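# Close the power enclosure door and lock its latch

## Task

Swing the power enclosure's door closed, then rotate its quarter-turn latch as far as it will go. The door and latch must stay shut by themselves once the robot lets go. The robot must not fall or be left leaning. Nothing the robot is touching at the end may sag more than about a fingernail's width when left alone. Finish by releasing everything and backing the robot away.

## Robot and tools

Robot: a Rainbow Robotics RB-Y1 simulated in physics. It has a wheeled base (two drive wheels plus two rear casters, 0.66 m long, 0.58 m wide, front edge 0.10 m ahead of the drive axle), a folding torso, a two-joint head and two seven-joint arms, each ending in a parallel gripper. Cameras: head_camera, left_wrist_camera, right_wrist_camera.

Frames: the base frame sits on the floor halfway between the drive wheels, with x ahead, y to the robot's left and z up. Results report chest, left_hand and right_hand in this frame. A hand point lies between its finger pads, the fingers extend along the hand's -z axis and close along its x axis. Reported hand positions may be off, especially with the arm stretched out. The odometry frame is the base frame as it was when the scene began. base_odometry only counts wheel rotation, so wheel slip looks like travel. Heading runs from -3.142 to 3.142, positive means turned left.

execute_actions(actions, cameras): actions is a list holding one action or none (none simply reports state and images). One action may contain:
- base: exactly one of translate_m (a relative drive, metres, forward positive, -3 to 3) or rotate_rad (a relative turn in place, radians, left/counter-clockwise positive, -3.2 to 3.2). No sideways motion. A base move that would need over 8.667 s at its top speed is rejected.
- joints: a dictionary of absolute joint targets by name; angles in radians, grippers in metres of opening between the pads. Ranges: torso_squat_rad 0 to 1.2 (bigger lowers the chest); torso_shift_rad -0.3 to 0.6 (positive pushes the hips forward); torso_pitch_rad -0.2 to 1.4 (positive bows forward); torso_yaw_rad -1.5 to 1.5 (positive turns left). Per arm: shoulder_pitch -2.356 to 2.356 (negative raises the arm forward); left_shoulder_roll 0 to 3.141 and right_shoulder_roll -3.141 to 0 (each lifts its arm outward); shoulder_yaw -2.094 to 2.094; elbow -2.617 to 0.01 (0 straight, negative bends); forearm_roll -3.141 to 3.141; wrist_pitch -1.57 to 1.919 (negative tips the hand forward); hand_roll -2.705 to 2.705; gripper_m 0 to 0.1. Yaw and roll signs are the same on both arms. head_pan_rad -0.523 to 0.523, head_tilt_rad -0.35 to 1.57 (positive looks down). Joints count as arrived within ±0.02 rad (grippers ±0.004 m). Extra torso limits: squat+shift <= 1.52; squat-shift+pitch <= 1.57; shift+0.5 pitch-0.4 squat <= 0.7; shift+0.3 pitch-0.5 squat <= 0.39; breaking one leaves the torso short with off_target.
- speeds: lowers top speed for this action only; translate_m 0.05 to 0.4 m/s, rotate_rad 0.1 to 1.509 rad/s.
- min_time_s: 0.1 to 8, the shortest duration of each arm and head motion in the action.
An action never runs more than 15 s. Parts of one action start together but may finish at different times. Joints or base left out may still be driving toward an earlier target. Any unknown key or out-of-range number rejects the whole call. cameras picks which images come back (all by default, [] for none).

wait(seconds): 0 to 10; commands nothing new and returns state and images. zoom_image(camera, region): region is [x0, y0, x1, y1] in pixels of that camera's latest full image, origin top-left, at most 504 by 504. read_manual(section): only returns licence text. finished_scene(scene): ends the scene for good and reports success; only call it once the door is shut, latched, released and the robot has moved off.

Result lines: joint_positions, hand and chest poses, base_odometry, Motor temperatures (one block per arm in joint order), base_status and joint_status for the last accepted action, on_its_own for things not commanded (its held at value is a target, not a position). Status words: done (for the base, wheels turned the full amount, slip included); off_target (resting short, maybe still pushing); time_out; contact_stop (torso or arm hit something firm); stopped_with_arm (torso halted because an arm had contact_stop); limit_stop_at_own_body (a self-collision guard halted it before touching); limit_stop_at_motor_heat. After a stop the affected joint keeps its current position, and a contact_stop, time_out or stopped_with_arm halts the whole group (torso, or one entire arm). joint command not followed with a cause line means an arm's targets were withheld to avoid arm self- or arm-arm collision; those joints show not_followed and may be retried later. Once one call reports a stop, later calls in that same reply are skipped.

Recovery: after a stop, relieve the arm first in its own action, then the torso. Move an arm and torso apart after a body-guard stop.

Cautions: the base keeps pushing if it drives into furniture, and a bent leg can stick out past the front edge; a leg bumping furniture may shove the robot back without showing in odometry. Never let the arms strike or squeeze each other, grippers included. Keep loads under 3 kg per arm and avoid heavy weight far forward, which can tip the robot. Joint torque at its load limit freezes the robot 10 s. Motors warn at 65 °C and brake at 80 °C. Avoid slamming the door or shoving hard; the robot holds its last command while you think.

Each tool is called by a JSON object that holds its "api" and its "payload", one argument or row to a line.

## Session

{"api": "execute_actions", "payload": {
  "actions": [
    {"joints":{"head_tilt_rad":-0.1}}
  ]
}}

Scene clock: 1.00 s.
Motor temperatures (°C, as the motors report them): left_arm=[36 34 34 41 38 39 37] | right_arm=[31 33 32 34 34 38 39]
base_odometry: x=+0.000 y=+0.000 heading=+0.000 (m, m, rad; odometry frame)
base_status: not commanded
joint_positions: torso_squat_rad=+0.350 torso_shift_rad=+0.001 torso_pitch_rad=+0.001 torso_yaw_rad=+0.000 left_shoulder_pitch_rad=+0.024 left_shoulder_roll_rad=+0.008 left_shoulder_yaw_rad=+0.002 left_elbow_rad=-0.265 left_forearm_roll_rad=+0.037 left_wrist_pitch_rad=-0.032 left_hand_roll_rad=+0.027 left_gripper_m=+0.100 right_shoulder_pitch_rad=-0.006 right_shoulder_roll_rad=-0.021 right_shoulder_yaw_rad=-0.039 right_elbow_rad=-0.215 right_forearm_roll_rad=-0.024 right_wrist_pitch_rad=+0.014 right_hand_roll_rad=+0.000 right_gripper_m=+0.100 head_pan_rad=+0.000 head_tilt_rad=-0.100
joint_status: all done
chest: x=-0.2269 y=+0.0001 z=+1.2476 quat_wxyz=(+1.000, +0.000, +0.000, +0.000) (m; base frame)
left_hand: x=-0.1088 y=+0.2280 z=+0.5731 quat_wxyz=(+0.990, +0.001, -0.136, +0.036) (m; base frame)
right_hand: x=-0.1215 y=-0.2390 z=+0.5697 quat_wxyz=(+0.994, -0.011, -0.103, -0.029) (m; base frame)
pictures: head_camera, left_wrist_camera, right_wrist_camera
Images, in order (width x height): head_camera 896x504, left_wrist_camera 644x364, right_wrist_camera 644x364.

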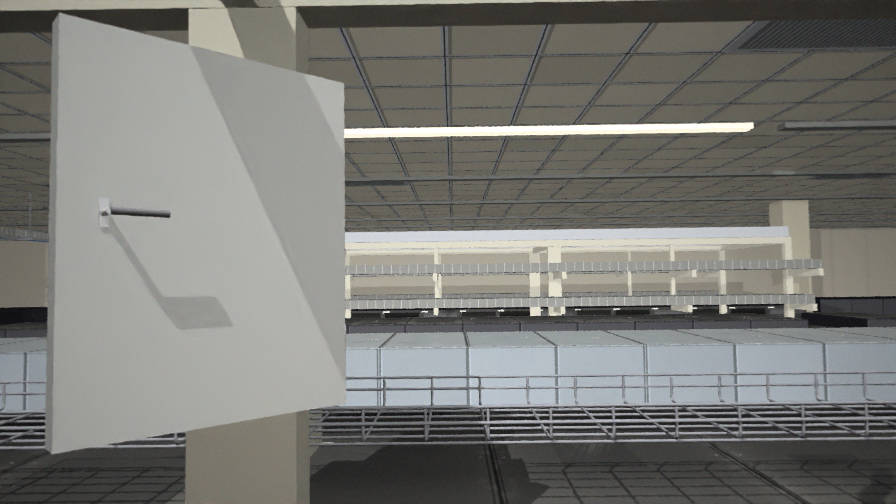

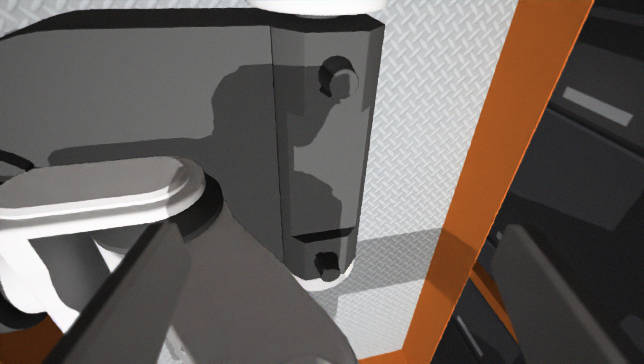

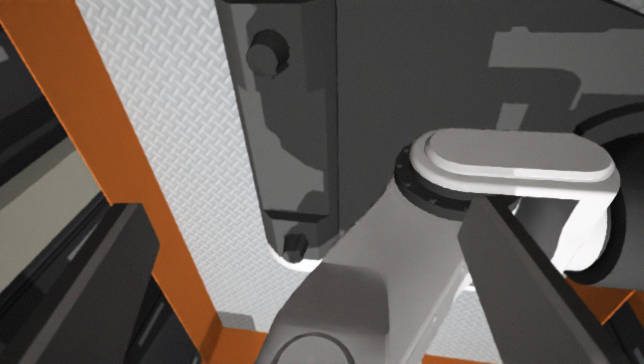

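{"api": "execute_actions", "payload": {
  "actions": [
    {"joints":{"torso_shift_rad":-0.15,"torso_squat_rad":0.3,"left_wrist_pitch_rad":1.475,"left_shoulder_roll_rad":0.3,"left_elbow_rad":-1.0,"left_shoulder_pitch_rad":0.3,"left_gripper_m":0}}
  ],
  "cameras": []
}}

{"api": "execute_actions", "payload": {
  "actions": [
    {"joints":{"left_elbow_rad":-2.4,"left_shoulder_pitch_rad":-0.1,"left_shoulder_yaw_rad":0.2,"torso_yaw_rad":-0.12}}
  ],
  "cameras": []
}}

{"api": "execute_actions", "payload": {
  "actions": [
    {"base":{"translate_m":0.07},"joints":{"left_elbow_rad":-1.486,"left_shoulder_pitch_rad":-1.387,"left_shoulder_roll_rad":0.759,"left_shoulder_yaw_rad":0.392,"left_forearm_roll_rad":0.449,"left_wrist_pitch_rad":1.475,"left_hand_roll_rad":0,"head_pan_rad":0.5},"min_time_s":1.5}
  ]
}}

Scene clock: 5.60 s.
Motor temperatures (°C, as the motors report them): left_arm=[36 34 34 41 38 39 37] | right_arm=[31 33 32 34 34 38 39]
base_odometry: x=+0.000 y=+0.000 heading=+0.000 (m, m, rad; odometry frame)
base_status: not commanded
joint_positions: torso_squat_rad=+0.300 torso_shift_rad=-0.150 torso_pitch_rad=+0.001 torso_yaw_rad=+0.000 left_shoulder_pitch_rad=+0.300 left_shoulder_roll_rad=+0.300 left_shoulder_yaw_rad=+0.002 left_elbow_rad=-1.000 left_forearm_roll_rad=+0.037 left_wrist_pitch_rad=+1.475 left_hand_roll_rad=+0.027 left_gripper_m=+0.000 right_shoulder_pitch_rad=-0.006 right_shoulder_roll_rad=-0.020 right_shoulder_yaw_rad=-0.039 right_elbow_rad=-0.215 right_forearm_roll_rad=-0.024 right_wrist_pitch_rad=+0.014 right_hand_roll_rad=+0.000 right_gripper_m=+0.100 head_pan_rad=+0.000 head_tilt_rad=-0.100
joint_status: all done
chest: x=-0.3278 y=+0.0001 z=+1.2511 quat_wxyz=(+1.000, +0.000, +0.000, +0.000) (m; base frame)
left_hand: x=-0.3997 y=+0.4059 z=+0.7049 quat_wxyz=(+0.917, +0.125, +0.369, +0.085) (m; base frame)
right_hand: x=-0.2222 y=-0.2390 z=+0.5733 quat_wxyz=(+0.994, -0.011, -0.103, -0.029) (m; base frame)
pictures: none
No camera images: the call's "cameras" was empty. Leave "cameras" out to get every camera's image.

Scene clock: 7.63 s.
Motor temperatures (°C, as the motors report them): left_arm=[36 34 34 41 38 39 37] | right_arm=[31 33 32 34 34 38 39]
base_odometry: x=+0.000 y=+0.000 heading=+0.000 (m, m, rad; odometry frame)
base_status: not commanded
joint_positions: torso_squat_rad=+0.300 torso_shift_rad=-0.150 torso_pitch_rad=+0.001 torso_yaw_rad=-0.120 left_shoulder_pitch_rad=-0.100 left_shoulder_roll_rad=+0.300 left_shoulder_yaw_rad=+0.200 left_elbow_rad=-2.400 left_forearm_roll_rad=+0.037 left_wrist_pitch_rad=+1.475 left_hand_roll_rad=+0.027 left_gripper_m=+0.000 right_shoulder_pitch_rad=-0.006 right_shoulder_roll_rad=-0.020 right_shoulder_yaw_rad=-0.039 right_elbow_rad=-0.215 right_forearm_roll_rad=-0.024 right_wrist_pitch_rad=+0.014 right_hand_roll_rad=+0.000 right_gripper_m=+0.100 head_pan_rad=+0.000 head_tilt_rad=-0.100
joint_status: all done
chest: x=-0.3277 y=+0.0001 z=+1.2511 quat_wxyz=(+0.998, +0.000, +0.000, -0.060) (m; base frame)
left_hand: x=+0.1381 y=+0.2951 z=+1.1557 quat_wxyz=(+0.854, +0.115, -0.506, -0.032) (m; base frame)
right_hand: x=-0.2517 y=-0.2500 z=+0.5733 quat_wxyz=(+0.991, -0.017, -0.102, -0.089) (m; base frame)
pictures: none
No camera images: the call's "cameras" was empty. Leave "cameras" out to get every camera's image.

Scene clock: 9.73 s.
Motor temperatures (°C, as the motors report them): left_arm=[36 34 34 41 37 39 37] | right_arm=[31 33 32 34 34 38 39]
base_odometry: x=+0.070 y=+0.000 heading=+0.000 (m, m, rad; odometry frame)
base_status: done
joint_positions: torso_squat_rad=+0.300 torso_shift_rad=-0.150 torso_pitch_rad=+0.001 torso_yaw_rad=-0.120 left_shoulder_pitch_rad=-1.387 left_shoulder_roll_rad=+0.759 left_shoulder_yaw_rad=+0.392 left_elbow_rad=-1.486 left_forearm_roll_rad=+0.449 left_wrist_pitch_rad=+1.475 left_hand_roll_rad=+0.000 left_gripper_m=+0.000 right_shoulder_pitch_rad=-0.006 right_shoulder_roll_rad=-0.020 right_shoulder_yaw_rad=-0.039 right_elbow_rad=-0.215 right_forearm_roll_rad=-0.024 right_wrist_pitch_rad=+0.014 right_hand_roll_rad=+0.000 right_gripper_m=+0.100 head_pan_rad=+0.500 head_tilt_rad=-0.100
joint_status: all done
chest: x=-0.3277 y=+0.0001 z=+1.2512 quat_wxyz=(+0.998, +0.000, +0.000, -0.060) (m; base frame)
left_hand: x=+0.2447 y=+0.2980 z=+1.6072 quat_wxyz=(+0.707, -0.058, -0.704, -0.026) (m; base frame)
right_hand: x=-0.2517 y=-0.2500 z=+0.5733 quat_wxyz=(+0.991, -0.017, -0.102, -0.089) (m; base frame)
pictures: head_camera, left_wrist_camera, right_wrist_camera
Images, in order (width x height): head_camera 896x504, left_wrist_camera 644x364, right_wrist_camera 644x364.

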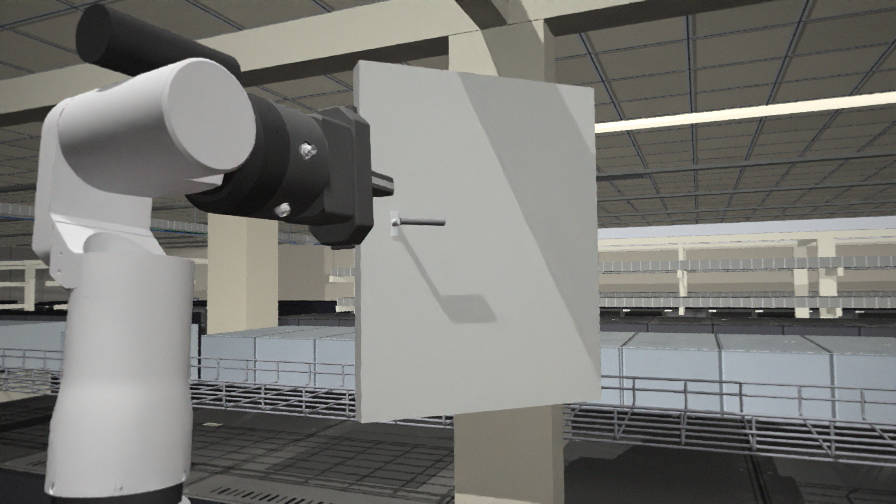

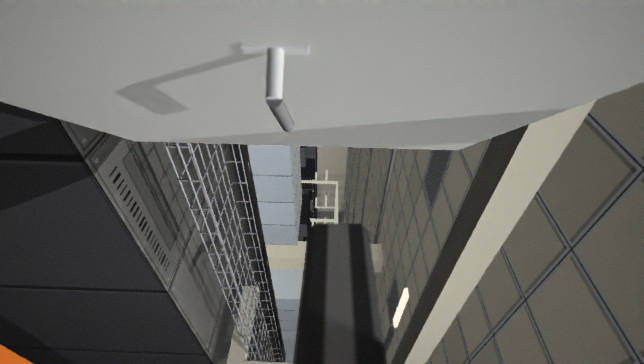

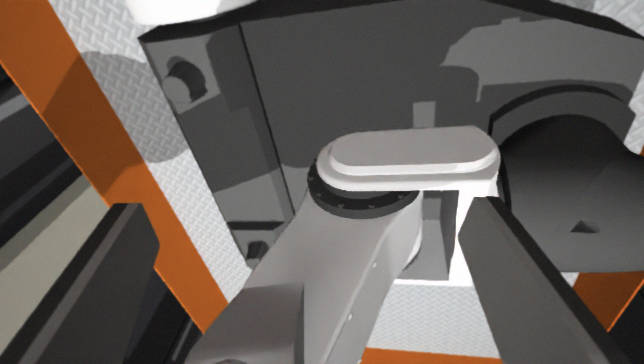

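{"api": "execute_actions", "payload": {
  "actions": [
    {"joints":{"torso_shift_rad":0.1,"torso_squat_rad":0.32,"torso_yaw_rad":-0.1}}
  ],
  "cameras": ["head_camera","left_wrist_camera"]
}}

Scene clock: 12.70 s.
Motor temperatures (°C, as the motors report them): left_arm=[37 34 34 41 37 39 37] | right_arm=[31 33 32 34 34 38 39]
base_odometry: x=+0.070 y=+0.000 heading=+0.000 (m, m, rad; odometry frame)
base_status: not commanded
joint_positions: torso_squat_rad=+0.320 torso_shift_rad=+0.100 torso_pitch_rad=+0.001 torso_yaw_rad=-0.100 left_shoulder_pitch_rad=-1.387 left_shoulder_roll_rad=+0.759 left_shoulder_yaw_rad=+0.392 left_elbow_rad=-1.486 left_forearm_roll_rad=+0.449 left_wrist_pitch_rad=+1.475 left_hand_roll_rad=+0.000 left_gripper_m=+0.000 right_shoulder_pitch_rad=-0.006 right_shoulder_roll_rad=-0.020 right_shoulder_yaw_rad=-0.039 right_elbow_rad=-0.215 right_forearm_roll_rad=-0.024 right_wrist_pitch_rad=+0.014 right_hand_roll_rad=+0.000 right_gripper_m=+0.100 head_pan_rad=+0.500 head_tilt_rad=-0.100
joint_status: all done
chest: x=-0.1613 y=+0.0001 z=+1.2511 quat_wxyz=(+0.999, +0.000, +0.001, -0.050) (m; base frame)
left_hand: x=+0.4051 y=+0.3093 z=+1.6070 quat_wxyz=(+0.707, -0.051, -0.705, -0.019) (m; base frame)
right_hand: x=-0.0805 y=-0.2484 z=+0.5732 quat_wxyz=(+0.991, -0.016, -0.102, -0.079) (m; base frame)
pictures: head_camera, left_wrist_camera
Images, in order (width x height): head_camera 896x504, left_wrist_camera 644x364.

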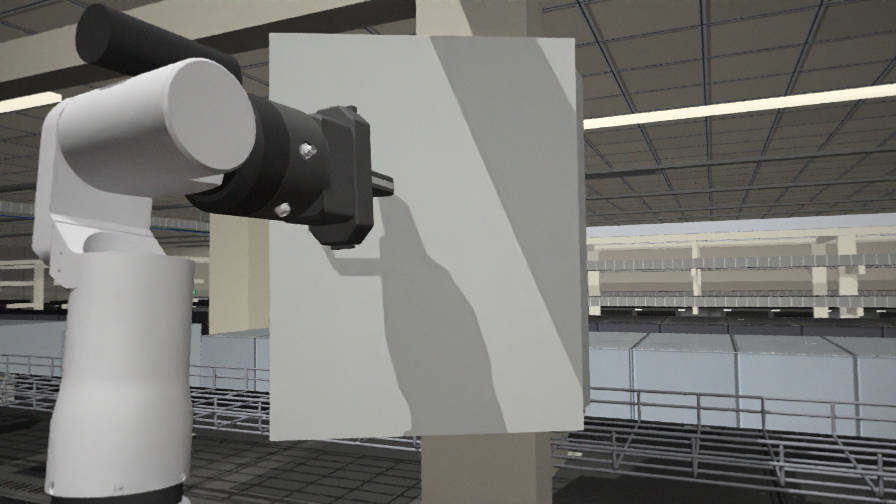

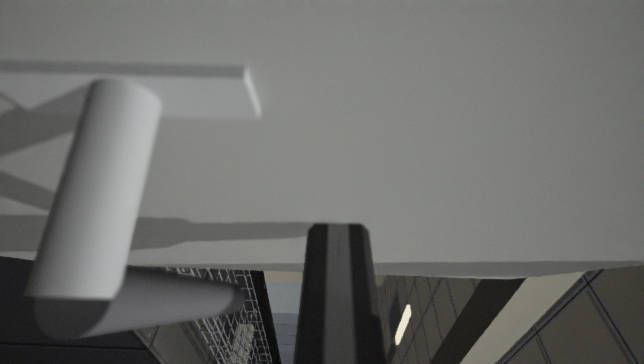

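{"api": "execute_actions", "payload": {
  "actions": [
    {"joints":{"torso_shift_rad":0.195,"torso_squat_rad":0.28,"torso_yaw_rad":-0.02}}
  ],
  "cameras": ["head_camera","left_wrist_camera"]
}}

Scene clock: 14.67 s.
Motor temperatures (°C, as the motors report them): left_arm=[37 34 34 41 37 39 37] | right_arm=[31 33 32 34 34 38 39]
base_odometry: x=+0.070 y=+0.000 heading=+0.000 (m, m, rad; odometry frame)
base_status: not commanded
joint_positions: torso_squat_rad=+0.280 torso_shift_rad=+0.195 torso_pitch_rad=+0.001 torso_yaw_rad=-0.020 left_shoulder_pitch_rad=-1.387 left_shoulder_roll_rad=+0.759 left_shoulder_yaw_rad=+0.392 left_elbow_rad=-1.486 left_forearm_roll_rad=+0.449 left_wrist_pitch_rad=+1.475 left_hand_roll_rad=+0.000 left_gripper_m=+0.000 right_shoulder_pitch_rad=-0.006 right_shoulder_roll_rad=-0.020 right_shoulder_yaw_rad=-0.039 right_elbow_rad=-0.215 right_forearm_roll_rad=-0.024 right_wrist_pitch_rad=+0.014 right_hand_roll_rad=+0.000 right_gripper_m=+0.100 head_pan_rad=+0.500 head_tilt_rad=-0.100
joint_status: all done
chest: x=-0.0973 y=+0.0001 z=+1.2499 quat_wxyz=(+1.000, +0.000, +0.000, -0.010) (m; base frame)
left_hand: x=+0.4426 y=+0.3536 z=+1.6059 quat_wxyz=(+0.707, -0.023, -0.706, +0.009) (m; base frame)
right_hand: x=+0.0031 y=-0.2411 z=+0.5720 quat_wxyz=(+0.994, -0.012, -0.103, -0.039) (m; base frame)
pictures: head_camera, left_wrist_camera
Images, in order (width x height): head_camera 896x504, left_wrist_camera 644x364.

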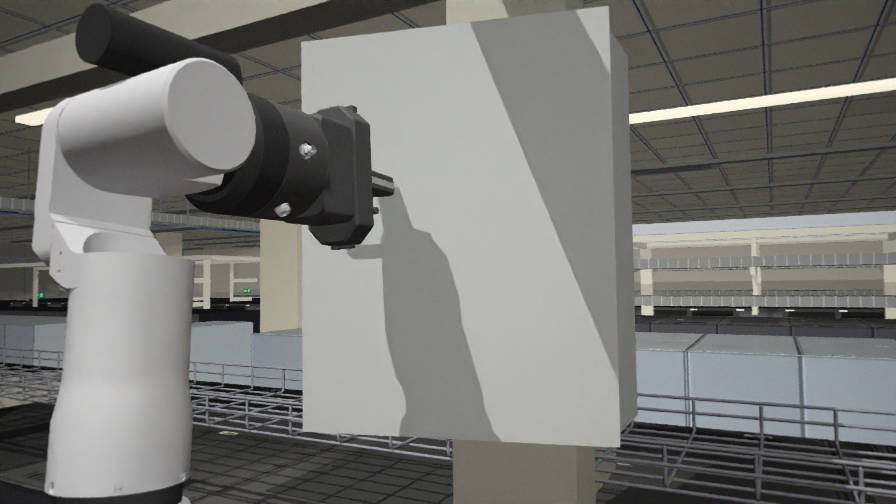

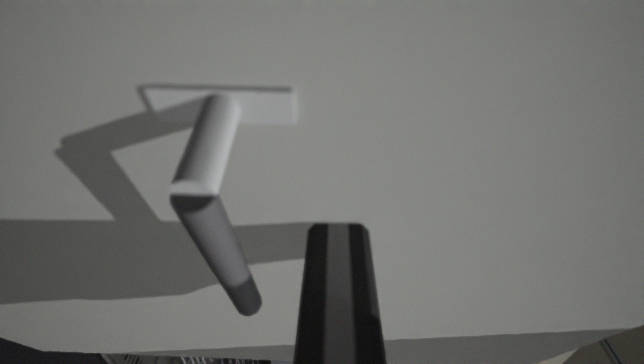

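{"api": "execute_actions", "payload": {
  "actions": [
    {"joints":{"torso_shift_rad":0.25,"torso_squat_rad":0.25,"torso_yaw_rad":-0.005}}
  ],
  "cameras": ["head_camera","left_wrist_camera"]
}}

Scene clock: 16.30 s.
Motor temperatures (°C, as the motors report them): left_arm=[37 34 34 41 37 39 37] | right_arm=[31 33 32 34 34 38 39]
base_odometry: x=+0.070 y=+0.000 heading=+0.000 (m, m, rad; odometry frame)
base_status: not commanded
joint_positions: torso_squat_rad=+0.250 torso_shift_rad=+0.250 torso_pitch_rad=+0.001 torso_yaw_rad=-0.005 left_shoulder_pitch_rad=-1.387 left_shoulder_roll_rad=+0.759 left_shoulder_yaw_rad=+0.392 left_elbow_rad=-1.486 left_forearm_roll_rad=+0.449 left_wrist_pitch_rad=+1.475 left_hand_roll_rad=+0.000 left_gripper_m=+0.000 right_shoulder_pitch_rad=-0.006 right_shoulder_roll_rad=-0.020 right_shoulder_yaw_rad=-0.039 right_elbow_rad=-0.215 right_forearm_roll_rad=-0.024 right_wrist_pitch_rad=+0.014 right_hand_roll_rad=+0.000 right_gripper_m=+0.100 head_pan_rad=+0.500 head_tilt_rad=-0.100
joint_status: all done
chest: x=-0.0599 y=+0.0001 z=+1.2471 quat_wxyz=(+1.000, +0.000, +0.000, -0.003) (m; base frame)
left_hand: x=+0.4746 y=+0.3616 z=+1.6032 quat_wxyz=(+0.707, -0.018, -0.707, +0.014) (m; base frame)
right_hand: x=+0.0442 y=-0.2395 z=+0.5692 quat_wxyz=(+0.994, -0.011, -0.103, -0.032) (m; base frame)
pictures: head_camera, left_wrist_camera
Images, in order (width x height): head_camera 896x504, left_wrist_camera 644x364.

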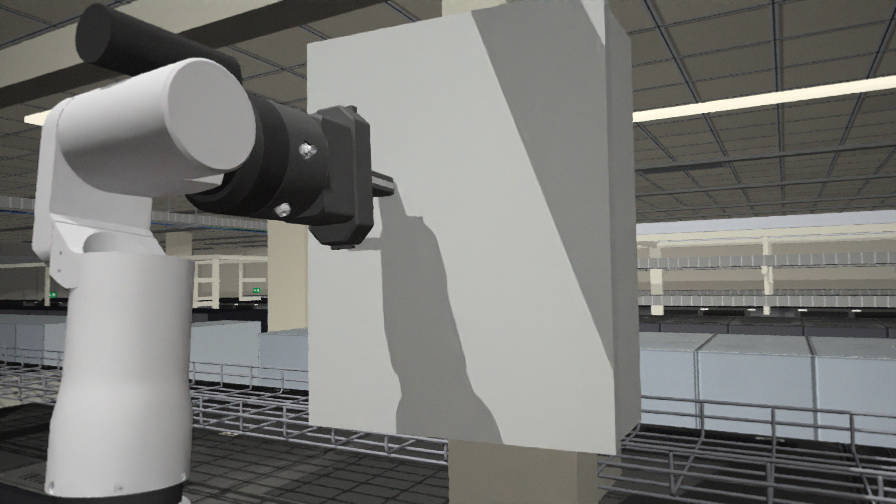

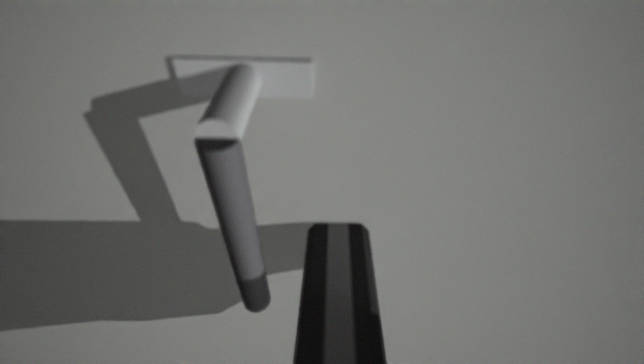

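{"api": "execute_actions", "payload": {
  "actions": [
    {"joints":{"torso_shift_rad":0.278,"torso_squat_rad":0.24,"torso_yaw_rad":0.01}}
  ],
  "cameras": ["head_camera","left_wrist_camera"]
}}

Scene clock: 17.67 s.
Motor temperatures (°C, as the motors report them): left_arm=[37 34 34 41 37 39 37] | right_arm=[31 33 32 34 34 38 39]
base_odometry: x=+0.070 y=+0.000 heading=+0.000 (m, m, rad; odometry frame)
base_status: not commanded
joint_positions: torso_squat_rad=+0.240 torso_shift_rad=+0.278 torso_pitch_rad=+0.001 torso_yaw_rad=+0.010 left_shoulder_pitch_rad=-1.387 left_shoulder_roll_rad=+0.759 left_shoulder_yaw_rad=+0.392 left_elbow_rad=-1.486 left_forearm_roll_rad=+0.449 left_wrist_pitch_rad=+1.475 left_hand_roll_rad=+0.000 left_gripper_m=+0.000 right_shoulder_pitch_rad=-0.006 right_shoulder_roll_rad=-0.020 right_shoulder_yaw_rad=-0.039 right_elbow_rad=-0.215 right_forearm_roll_rad=-0.024 right_wrist_pitch_rad=+0.014 right_hand_roll_rad=+0.000 right_gripper_m=+0.100 head_pan_rad=+0.500 head_tilt_rad=-0.100
joint_status: all done
chest: x=-0.0411 y=+0.0001 z=+1.2438 quat_wxyz=(+1.000, +0.000, +0.000, +0.005) (m; base frame)
left_hand: x=+0.4879 y=+0.3696 z=+1.5999 quat_wxyz=(+0.707, -0.013, -0.707, +0.019) (m; base frame)
right_hand: x=+0.0666 y=-0.2379 z=+0.5659 quat_wxyz=(+0.994, -0.010, -0.103, -0.024) (m; base frame)
pictures: head_camera, left_wrist_camera
Images, in order (width x height): head_camera 896x504, left_wrist_camera 644x364.

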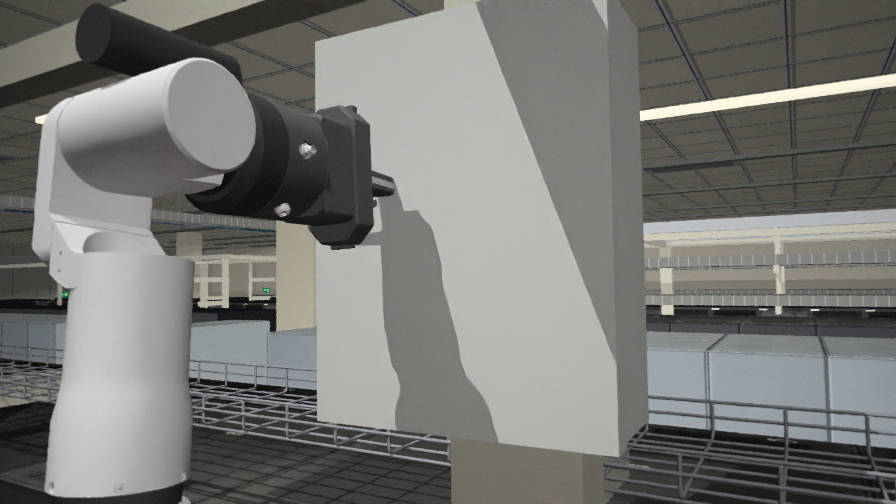

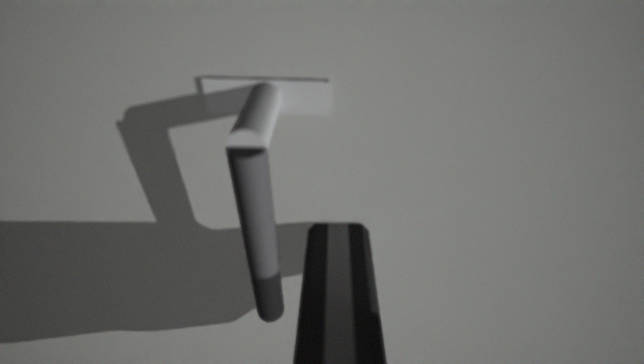

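No resistance yet.

{"api": "execute_actions", "payload": {
  "actions": [
    {"joints":{"torso_shift_rad":0.296,"torso_squat_rad":0.235}}
  ],
  "cameras": ["head_camera","left_wrist_camera"]
}}

Scene clock: 18.77 s.
Motor temperatures (°C, as the motors report them): left_arm=[37 34 34 41 37 39 37] | right_arm=[31 33 32 34 34 38 39]
base_odometry: x=+0.070 y=+0.000 heading=+0.000 (m, m, rad; odometry frame)
base_status: not commanded
joint_positions: torso_squat_rad=+0.235 torso_shift_rad=+0.295 torso_pitch_rad=-0.001 torso_yaw_rad=+0.010 left_shoulder_pitch_rad=-1.387 left_shoulder_roll_rad=+0.759 left_shoulder_yaw_rad=+0.392 left_elbow_rad=-1.487 left_forearm_roll_rad=+0.449 left_wrist_pitch_rad=+1.476 left_hand_roll_rad=+0.000 left_gripper_m=+0.000 right_shoulder_pitch_rad=-0.006 right_shoulder_roll_rad=-0.021 right_shoulder_yaw_rad=-0.039 right_elbow_rad=-0.216 right_forearm_roll_rad=-0.024 right_wrist_pitch_rad=+0.014 right_hand_roll_rad=+0.000 right_gripper_m=+0.100 head_pan_rad=+0.500 head_tilt_rad=-0.100
joint_status: all done
chest: x=-0.0304 y=+0.0001 z=+1.2412 quat_wxyz=(+1.000, +0.000, +0.000, +0.005) (m; base frame)
left_hand: x=+0.4974 y=+0.3698 z=+1.5985 quat_wxyz=(+0.706, -0.012, -0.707, +0.019) (m; base frame)
right_hand: x=+0.0788 y=-0.2379 z=+0.5636 quat_wxyz=(+0.994, -0.010, -0.104, -0.024) (m; base frame)
pictures: head_camera, left_wrist_camera
Images, in order (width x height): head_camera 896x504, left_wrist_camera 644x364.

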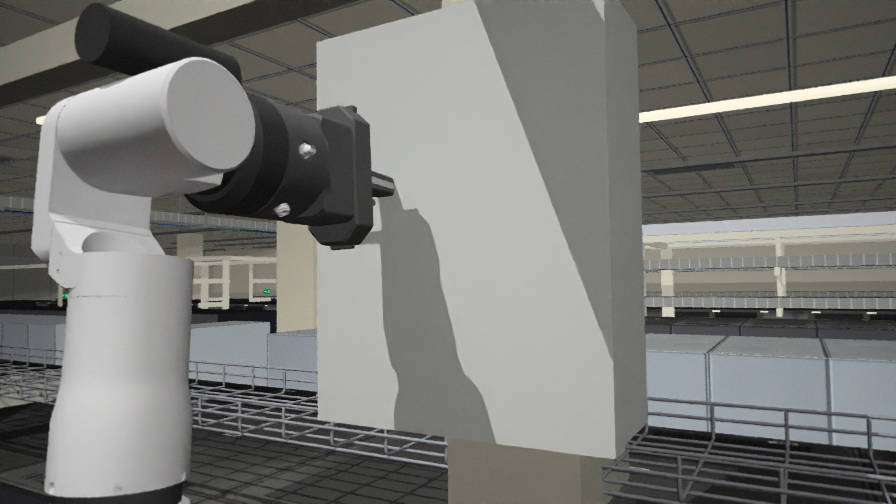

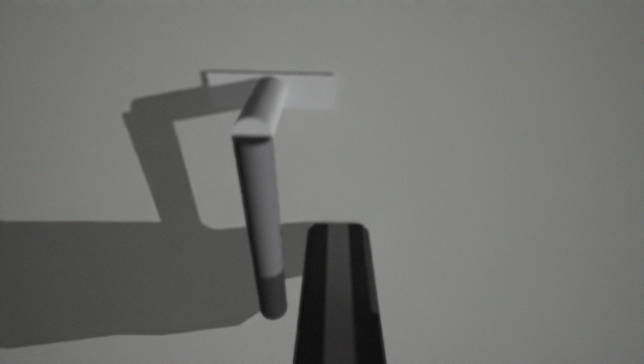

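{"api": "execute_actions", "payload": {
  "actions": [
    {"joints":{"torso_shift_rad":0.297,"torso_squat_rad":0.315,"left_hand_roll_rad":-0.15}}
  ],
  "cameras": ["left_wrist_camera"]
}}

Scene clock: 20.10 s.
Motor temperatures (°C, as the motors report them): left_arm=[37 34 34 41 37 39 37] | right_arm=[31 33 32 34 34 38 39]
base_odometry: x=+0.070 y=+0.000 heading=+0.000 (m, m, rad; odometry frame)
base_status: not commanded
joint_positions: torso_squat_rad=+0.315 torso_shift_rad=+0.297 torso_pitch_rad=+0.000 torso_yaw_rad=+0.010 left_shoulder_pitch_rad=-1.390 left_shoulder_roll_rad=+0.760 left_shoulder_yaw_rad=+0.392 left_elbow_rad=-1.488 left_forearm_roll_rad=+0.449 left_wrist_pitch_rad=+1.473 left_hand_roll_rad=-0.150 left_gripper_m=+0.000 right_shoulder_pitch_rad=-0.006 right_shoulder_roll_rad=-0.021 right_shoulder_yaw_rad=-0.039 right_elbow_rad=-0.215 right_forearm_roll_rad=-0.024 right_wrist_pitch_rad=+0.014 right_hand_roll_rad=+0.000 right_gripper_m=+0.100 head_pan_rad=+0.500 head_tilt_rad=-0.100
joint_status: all done
chest: x=-0.0336 y=+0.0000 z=+1.2264 quat_wxyz=(+1.000, +0.000, +0.000, +0.005) (m; base frame)
left_hand: x=+0.4936 y=+0.3697 z=+1.5857 quat_wxyz=(+0.704, +0.041, -0.708, -0.033) (m; base frame)
right_hand: x=+0.0751 y=-0.2379 z=+0.5486 quat_wxyz=(+0.994, -0.010, -0.104, -0.024) (m; base frame)
pictures: left_wrist_camera
Images, in order (width x height): left_wrist_camera 644x364.

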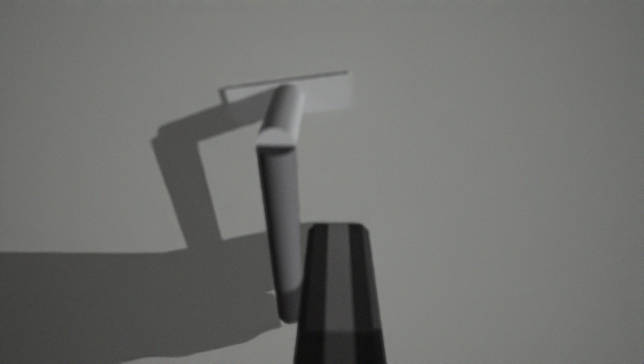

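{"api": "execute_actions", "payload": {
  "actions": [
    {"joints":{"torso_shift_rad":0.305,"torso_squat_rad":0.404,"left_hand_roll_rad":-0.75},"min_time_s":0.8}
  ],
  "cameras": ["left_wrist_camera"]
}}

{"api": "execute_actions", "payload": {
  "actions": [
    {"base":{"rotate_rad":0.035},"speeds":{"rotate_rad":0.1},"joints":{"torso_shift_rad":0.33,"torso_squat_rad":0.431,"left_hand_roll_rad":-1.15},"min_time_s":0.8}
  ],
  "cameras": ["left_wrist_camera"]
}}

Scene clock: 22.33 s.
Motor temperatures (°C, as the motors report them): left_arm=[37 34 34 41 37 39 37] | right_arm=[31 33 32 34 34 38 39]
base_odometry: x=+0.070 y=+0.000 heading=+0.000 (m, m, rad; odometry frame)
base_status: not commanded
joint_positions: torso_squat_rad=+0.404 torso_shift_rad=+0.305 torso_pitch_rad=+0.000 torso_yaw_rad=+0.010 left_shoulder_pitch_rad=-1.390 left_shoulder_roll_rad=+0.760 left_shoulder_yaw_rad=+0.392 left_elbow_rad=-1.488 left_forearm_roll_rad=+0.449 left_wrist_pitch_rad=+1.474 left_hand_roll_rad=-0.750 left_gripper_m=+0.000 right_shoulder_pitch_rad=-0.006 right_shoulder_roll_rad=-0.021 right_shoulder_yaw_rad=-0.039 right_elbow_rad=-0.215 right_forearm_roll_rad=-0.024 right_wrist_pitch_rad=+0.014 right_hand_roll_rad=+0.000 right_gripper_m=+0.100 head_pan_rad=+0.500 head_tilt_rad=-0.100
joint_status: all done
chest: x=-0.0348 y=-0.0001 z=+1.2039 quat_wxyz=(+1.000, +0.000, +0.000, +0.005) (m; base frame)
left_hand: x=+0.4927 y=+0.3689 z=+1.5629 quat_wxyz=(+0.663, +0.248, -0.664, -0.240) (m; base frame)
right_hand: x=+0.0735 y=-0.2379 z=+0.5260 quat_wxyz=(+0.994, -0.010, -0.104, -0.024) (m; base frame)
pictures: left_wrist_camera
Images, in order (width x height): left_wrist_camera 644x364.

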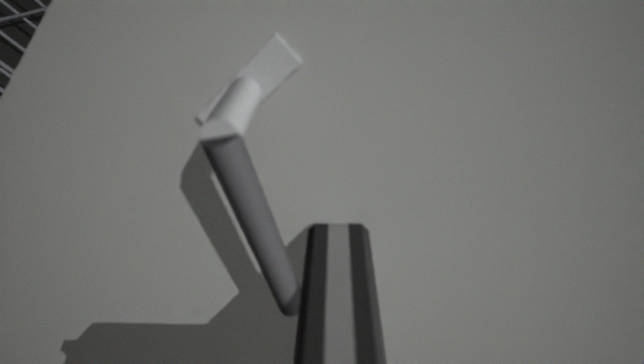

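Scene clock: 23.43 s.
Motor temperatures (°C, as the motors report them): left_arm=[37 34 34 41 37 39 37] | right_arm=[31 33 32 34 34 38 39]
base_odometry: x=+0.070 y=+0.000 heading=+0.032 (m, m, rad; odometry frame)
base_status: done
joint_positions: torso_squat_rad=+0.431 torso_shift_rad=+0.330 torso_pitch_rad=+0.001 torso_yaw_rad=+0.010 left_shoulder_pitch_rad=-1.389 left_shoulder_roll_rad=+0.757 left_shoulder_yaw_rad=+0.391 left_elbow_rad=-1.487 left_forearm_roll_rad=+0.450 left_wrist_pitch_rad=+1.475 left_hand_roll_rad=-1.150 left_gripper_m=+0.000 right_shoulder_pitch_rad=-0.006 right_shoulder_roll_rad=-0.020 right_shoulder_yaw_rad=-0.039 right_elbow_rad=-0.215 right_forearm_roll_rad=-0.024 right_wrist_pitch_rad=+0.014 right_hand_roll_rad=+0.000 right_gripper_m=+0.100 head_pan_rad=+0.500 head_tilt_rad=-0.100
joint_status: all done
chest: x=-0.0218 y=-0.0005 z=+1.1916 quat_wxyz=(+1.000, +0.001, +0.000, +0.005) (m; base frame)
left_hand: x=+0.5070 y=+0.3666 z=+1.5492 quat_wxyz=(+0.602, +0.374, -0.601, -0.369) (m; base frame)
right_hand: x=+0.0862 y=-0.2379 z=+0.5135 quat_wxyz=(+0.994, -0.009, -0.103, -0.025) (m; base frame)
pictures: left_wrist_camera
Images, in order (width x height): left_wrist_camera 644x364.

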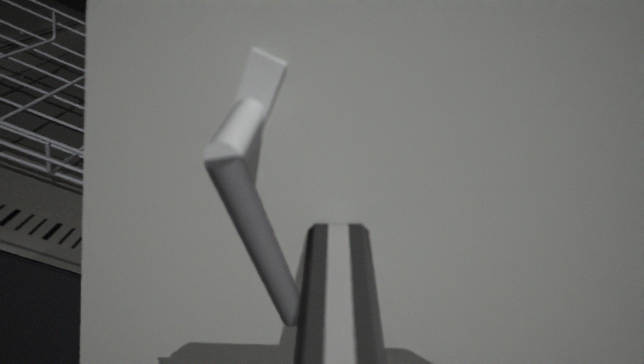

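{"api": "execute_actions", "payload": {
  "actions": [
    {"base":{"rotate_rad":0.035},"speeds":{"rotate_rad":0.1},"joints":{"torso_shift_rad":0.354,"torso_squat_rad":0.445,"left_hand_roll_rad":-1.3},"min_time_s":0.8}
  ],
  "cameras": ["left_wrist_camera"]
}}

{"api": "execute_actions", "payload": {
  "actions": [
    {"base":{"rotate_rad":0.022},"speeds":{"rotate_rad":0.1},"joints":{"torso_shift_rad":0.367,"torso_squat_rad":0.44,"left_hand_roll_rad":-1.55},"min_time_s":0.8}
  ],
  "cameras": ["left_wrist_camera"]
}}

Scene clock: 25.33 s.
Motor temperatures (°C, as the motors report them): left_arm=[37 34 34 41 38 39 37] | right_arm=[31 33 32 34 34 38 39]
base_odometry: x=+0.070 y=+0.000 heading=+0.065 (m, m, rad; odometry frame)
base_status: done
joint_positions: torso_squat_rad=+0.445 torso_shift_rad=+0.354 torso_pitch_rad=+0.000 torso_yaw_rad=+0.010 left_shoulder_pitch_rad=-1.390 left_shoulder_roll_rad=+0.756 left_shoulder_yaw_rad=+0.390 left_elbow_rad=-1.488 left_forearm_roll_rad=+0.451 left_wrist_pitch_rad=+1.475 left_hand_roll_rad=-1.300 left_gripper_m=+0.000 right_shoulder_pitch_rad=-0.006 right_shoulder_roll_rad=-0.020 right_shoulder_yaw_rad=-0.039 right_elbow_rad=-0.215 right_forearm_roll_rad=-0.024 right_wrist_pitch_rad=+0.014 right_hand_roll_rad=+0.000 right_gripper_m=+0.100 head_pan_rad=+0.500 head_tilt_rad=-0.100
joint_status: all done
chest: x=-0.0092 y=-0.0008 z=+1.1826 quat_wxyz=(+1.000, +0.001, +0.000, +0.005) (m; base frame)
left_hand: x=+0.5194 y=+0.3655 z=+1.5409 quat_wxyz=(+0.572, +0.418, -0.572, -0.414) (m; base frame)
right_hand: x=+0.0990 y=-0.2379 z=+0.5045 quat_wxyz=(+0.994, -0.009, -0.104, -0.025) (m; base frame)
pictures: left_wrist_camera
Images, in order (width x height): left_wrist_camera 644x364.

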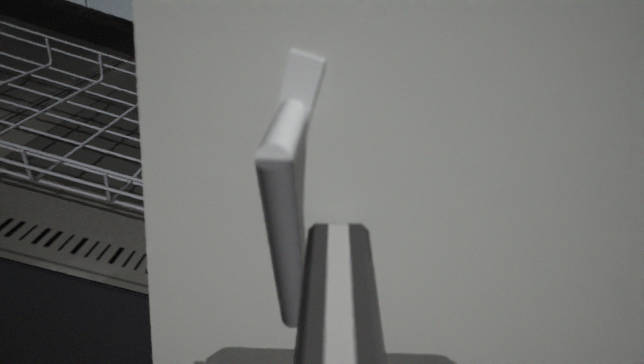

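Scene clock: 26.40 s.
Motor temperatures (°C, as the motors report them): left_arm=[37 34 34 41 38 39 37] | right_arm=[31 33 32 34 34 38 39]
base_odometry: x=+0.070 y=+0.000 heading=+0.084 (m, m, rad; odometry frame)
base_status: done
joint_positions: torso_squat_rad=+0.440 torso_shift_rad=+0.366 torso_pitch_rad=+0.000 torso_yaw_rad=+0.010 left_shoulder_pitch_rad=-1.390 left_shoulder_roll_rad=+0.756 left_shoulder_yaw_rad=+0.390 left_elbow_rad=-1.488 left_forearm_roll_rad=+0.451 left_wrist_pitch_rad=+1.475 left_hand_roll_rad=-1.550 left_gripper_m=+0.000 right_shoulder_pitch_rad=-0.006 right_shoulder_roll_rad=-0.020 right_shoulder_yaw_rad=-0.039 right_elbow_rad=-0.215 right_forearm_roll_rad=-0.024 right_wrist_pitch_rad=+0.014 right_hand_roll_rad=+0.000 right_gripper_m=+0.100 head_pan_rad=+0.500 head_tilt_rad=-0.100
joint_status: all done
chest: x=-0.0013 y=-0.0007 z=+1.1812 quat_wxyz=(+1.000, +0.001, +0.000, +0.005) (m; base frame)
left_hand: x=+0.5272 y=+0.3655 z=+1.5395 quat_wxyz=(+0.516, +0.486, -0.515, -0.482) (m; base frame)
right_hand: x=+0.1072 y=-0.2379 z=+0.5031 quat_wxyz=(+0.994, -0.009, -0.104, -0.025) (m; base frame)
pictures: left_wrist_camera
Images, in order (width x height): left_wrist_camera 644x364.

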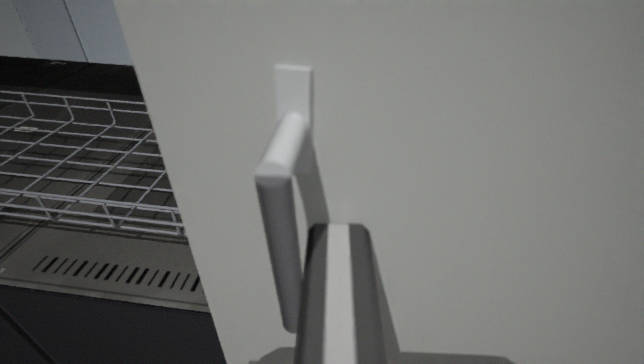

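{"api": "execute_actions", "payload": {
  "actions": [
    {"base":{"rotate_rad":0.012},"speeds":{"rotate_rad":0.1},"joints":{"left_hand_roll_rad":-1.68}}
  ],
  "cameras": ["left_wrist_camera"]
}}

Scene clock: 27.90 s.
Motor temperatures (°C, as the motors report them): left_arm=[37 34 34 41 38 39 37] | right_arm=[31 33 32 34 34 38 39]
base_odometry: x=+0.070 y=+0.000 heading=+0.093 (m, m, rad; odometry frame)
base_status: done
joint_positions: torso_squat_rad=+0.440 torso_shift_rad=+0.367 torso_pitch_rad=+0.001 torso_yaw_rad=+0.009 left_shoulder_pitch_rad=-1.389 left_shoulder_roll_rad=+0.755 left_shoulder_yaw_rad=+0.390 left_elbow_rad=-1.487 left_forearm_roll_rad=+0.451 left_wrist_pitch_rad=+1.475 left_hand_roll_rad=-1.680 left_gripper_m=+0.000 right_shoulder_pitch_rad=-0.006 right_shoulder_roll_rad=-0.020 right_shoulder_yaw_rad=-0.039 right_elbow_rad=-0.215 right_forearm_roll_rad=-0.024 right_wrist_pitch_rad=+0.014 right_hand_roll_rad=+0.000 right_gripper_m=+0.100 head_pan_rad=+0.500 head_tilt_rad=-0.100
joint_status: all done
chest: x=-0.0006 y=-0.0009 z=+1.1811 quat_wxyz=(+1.000, +0.001, +0.000, +0.005) (m; base frame)
left_hand: x=+0.5291 y=+0.3643 z=+1.5383 quat_wxyz=(+0.484, +0.517, -0.483, -0.516) (m; base frame)
right_hand: x=+0.1071 y=-0.2379 z=+0.5028 quat_wxyz=(+0.994, -0.009, -0.103, -0.025) (m; base frame)
pictures: left_wrist_camera
Images, in order (width x height): left_wrist_camera 644x364.

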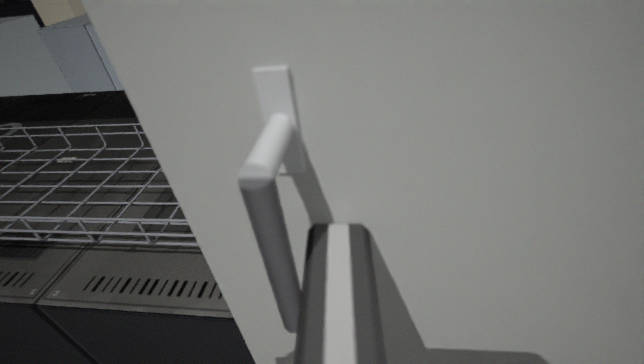

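{"api": "execute_actions", "payload": {
  "actions": [
    {"base":{"rotate_rad":0.011},"speeds":{"rotate_rad":0.1},"joints":{"torso_shift_rad":0.372}}
  ],
  "cameras": ["left_wrist_camera"]
}}

Scene clock: 29.17 s.
Motor temperatures (°C, as the motors report them): left_arm=[37 34 34 41 39 39 37] | right_arm=[31 33 32 34 34 38 39]
base_odometry: x=+0.070 y=+0.000 heading=+0.101 (m, m, rad; odometry frame)
base_status: done
joint_positions: torso_squat_rad=+0.440 torso_shift_rad=+0.372 torso_pitch_rad=+0.001 torso_yaw_rad=+0.009 left_shoulder_pitch_rad=-1.390 left_shoulder_roll_rad=+0.754 left_shoulder_yaw_rad=+0.389 left_elbow_rad=-1.488 left_forearm_roll_rad=+0.452 left_wrist_pitch_rad=+1.475 left_hand_roll_rad=-1.680 left_gripper_m=+0.000 right_shoulder_pitch_rad=-0.006 right_shoulder_roll_rad=-0.020 right_shoulder_yaw_rad=-0.039 right_elbow_rad=-0.215 right_forearm_roll_rad=-0.024 right_wrist_pitch_rad=+0.014 right_hand_roll_rad=+0.000 right_gripper_m=+0.100 head_pan_rad=+0.500 head_tilt_rad=-0.100
joint_status: all done
chest: x=+0.0023 y=-0.0013 z=+1.1800 quat_wxyz=(+1.000, +0.001, +0.000, +0.005) (m; base frame)
left_hand: x=+0.5320 y=+0.3622 z=+1.5378 quat_wxyz=(+0.482, +0.517, -0.483, -0.517) (m; base frame)
right_hand: x=+0.1100 y=-0.2378 z=+0.5015 quat_wxyz=(+0.994, -0.009, -0.103, -0.025) (m; base frame)
pictures: left_wrist_camera
Images, in order (width x height): left_wrist_camera 644x364.

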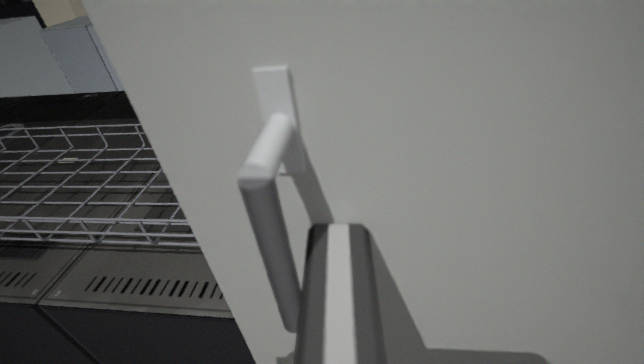

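No motion with rising load: at the stop.

{"api": "execute_actions", "payload": {
  "actions": [
    {"base":{"rotate_rad":-0.04}}
  ],
  "cameras": []
}}

{"api": "execute_actions", "payload": {
  "actions": [
    {"joints":{"torso_shift_rad":0.1}}
  ],
  "cameras": ["head_camera","left_wrist_camera"]
}}

Scene clock: 32.33 s.
Motor temperatures (°C, as the motors report them): left_arm=[37 34 34 41 39 41 37] | right_arm=[31 33 32 34 34 38 39]
base_odometry: x=+0.069 y=+0.000 heading=+0.066 (m, m, rad; odometry frame)
base_status: rotate_rad time_out (by the wheels' count: -0.035 of -0.040)
joint_positions: torso_squat_rad=+0.441 torso_shift_rad=+0.370 torso_pitch_rad=-0.003 torso_yaw_rad=+0.011 left_shoulder_pitch_rad=-1.387 left_shoulder_roll_rad=+0.761 left_shoulder_yaw_rad=+0.394 left_elbow_rad=-1.488 left_forearm_roll_rad=+0.449 left_wrist_pitch_rad=+1.478 left_hand_roll_rad=-1.680 left_gripper_m=+0.000 right_shoulder_pitch_rad=-0.006 right_shoulder_roll_rad=-0.020 right_shoulder_yaw_rad=-0.039 right_elbow_rad=-0.215 right_forearm_roll_rad=-0.024 right_wrist_pitch_rad=+0.014 right_hand_roll_rad=+0.000 right_gripper_m=+0.100 head_pan_rad=+0.500 head_tilt_rad=-0.100
joint_status: not commanded
chest: x=+0.0000 y=+0.0004 z=+1.1802 quat_wxyz=(+1.000, +0.000, -0.002, +0.006) (m; base frame)
left_hand: x=+0.5260 y=+0.3719 z=+1.5387 quat_wxyz=(+0.486, +0.520, -0.482, -0.511) (m; base frame)
right_hand: x=+0.1107 y=-0.2379 z=+0.5029 quat_wxyz=(+0.994, -0.010, -0.105, -0.024) (m; base frame)
pictures: none
No camera images: the call's "cameras" was empty. Leave "cameras" out to get every camera's image.

not run: a stop came earlier in this reply.

{"api": "execute_actions", "payload": {
  "actions": [
    {"joints":{"torso_shift_rad":0.1}}
  ],
  "cameras": ["head_camera","left_wrist_camera"]
}}

Scene clock: 35.10 s.
Motor temperatures (°C, as the motors report them): left_arm=[37 34 34 41 39 41 37] | right_arm=[31 33 32 34 34 38 39]
base_odometry: x=+0.069 y=+0.000 heading=+0.065 (m, m, rad; odometry frame)
base_status: not commanded
joint_positions: torso_squat_rad=+0.440 torso_shift_rad=+0.100 torso_pitch_rad=+0.001 torso_yaw_rad=+0.010 left_shoulder_pitch_rad=-1.387 left_shoulder_roll_rad=+0.759 left_shoulder_yaw_rad=+0.392 left_elbow_rad=-1.486 left_forearm_roll_rad=+0.449 left_wrist_pitch_rad=+1.475 left_hand_roll_rad=-1.680 left_gripper_m=+0.000 right_shoulder_pitch_rad=-0.006 right_shoulder_roll_rad=-0.020 right_shoulder_yaw_rad=-0.039 right_elbow_rad=-0.215 right_forearm_roll_rad=-0.024 right_wrist_pitch_rad=+0.014 right_hand_roll_rad=+0.000 right_gripper_m=+0.100 head_pan_rad=+0.500 head_tilt_rad=-0.100
joint_status: all done
chest: x=-0.1646 y=+0.0001 z=+1.2201 quat_wxyz=(+1.000, +0.000, +0.000, +0.005) (m; base frame)
left_hand: x=+0.3642 y=+0.3702 z=+1.5763 quat_wxyz=(+0.487, +0.518, -0.481, -0.513) (m; base frame)
right_hand: x=-0.0567 y=-0.2379 z=+0.5422 quat_wxyz=(+0.994, -0.010, -0.103, -0.024) (m; base frame)
pictures: head_camera, left_wrist_camera
Images, in order (width x height): head_camera 896x504, left_wrist_camera 644x364.

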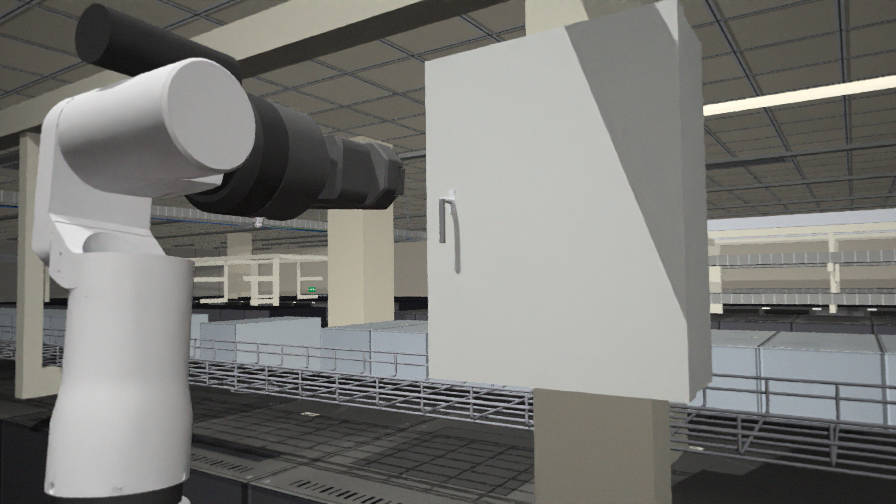

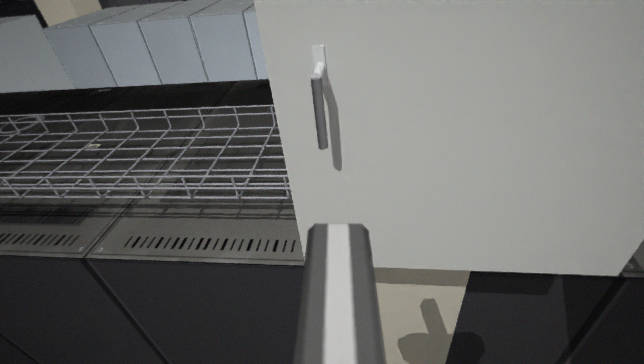

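{"api": "finished_scene", "payload": {
  "scene": 2
}}

The scene is finished: the task was done.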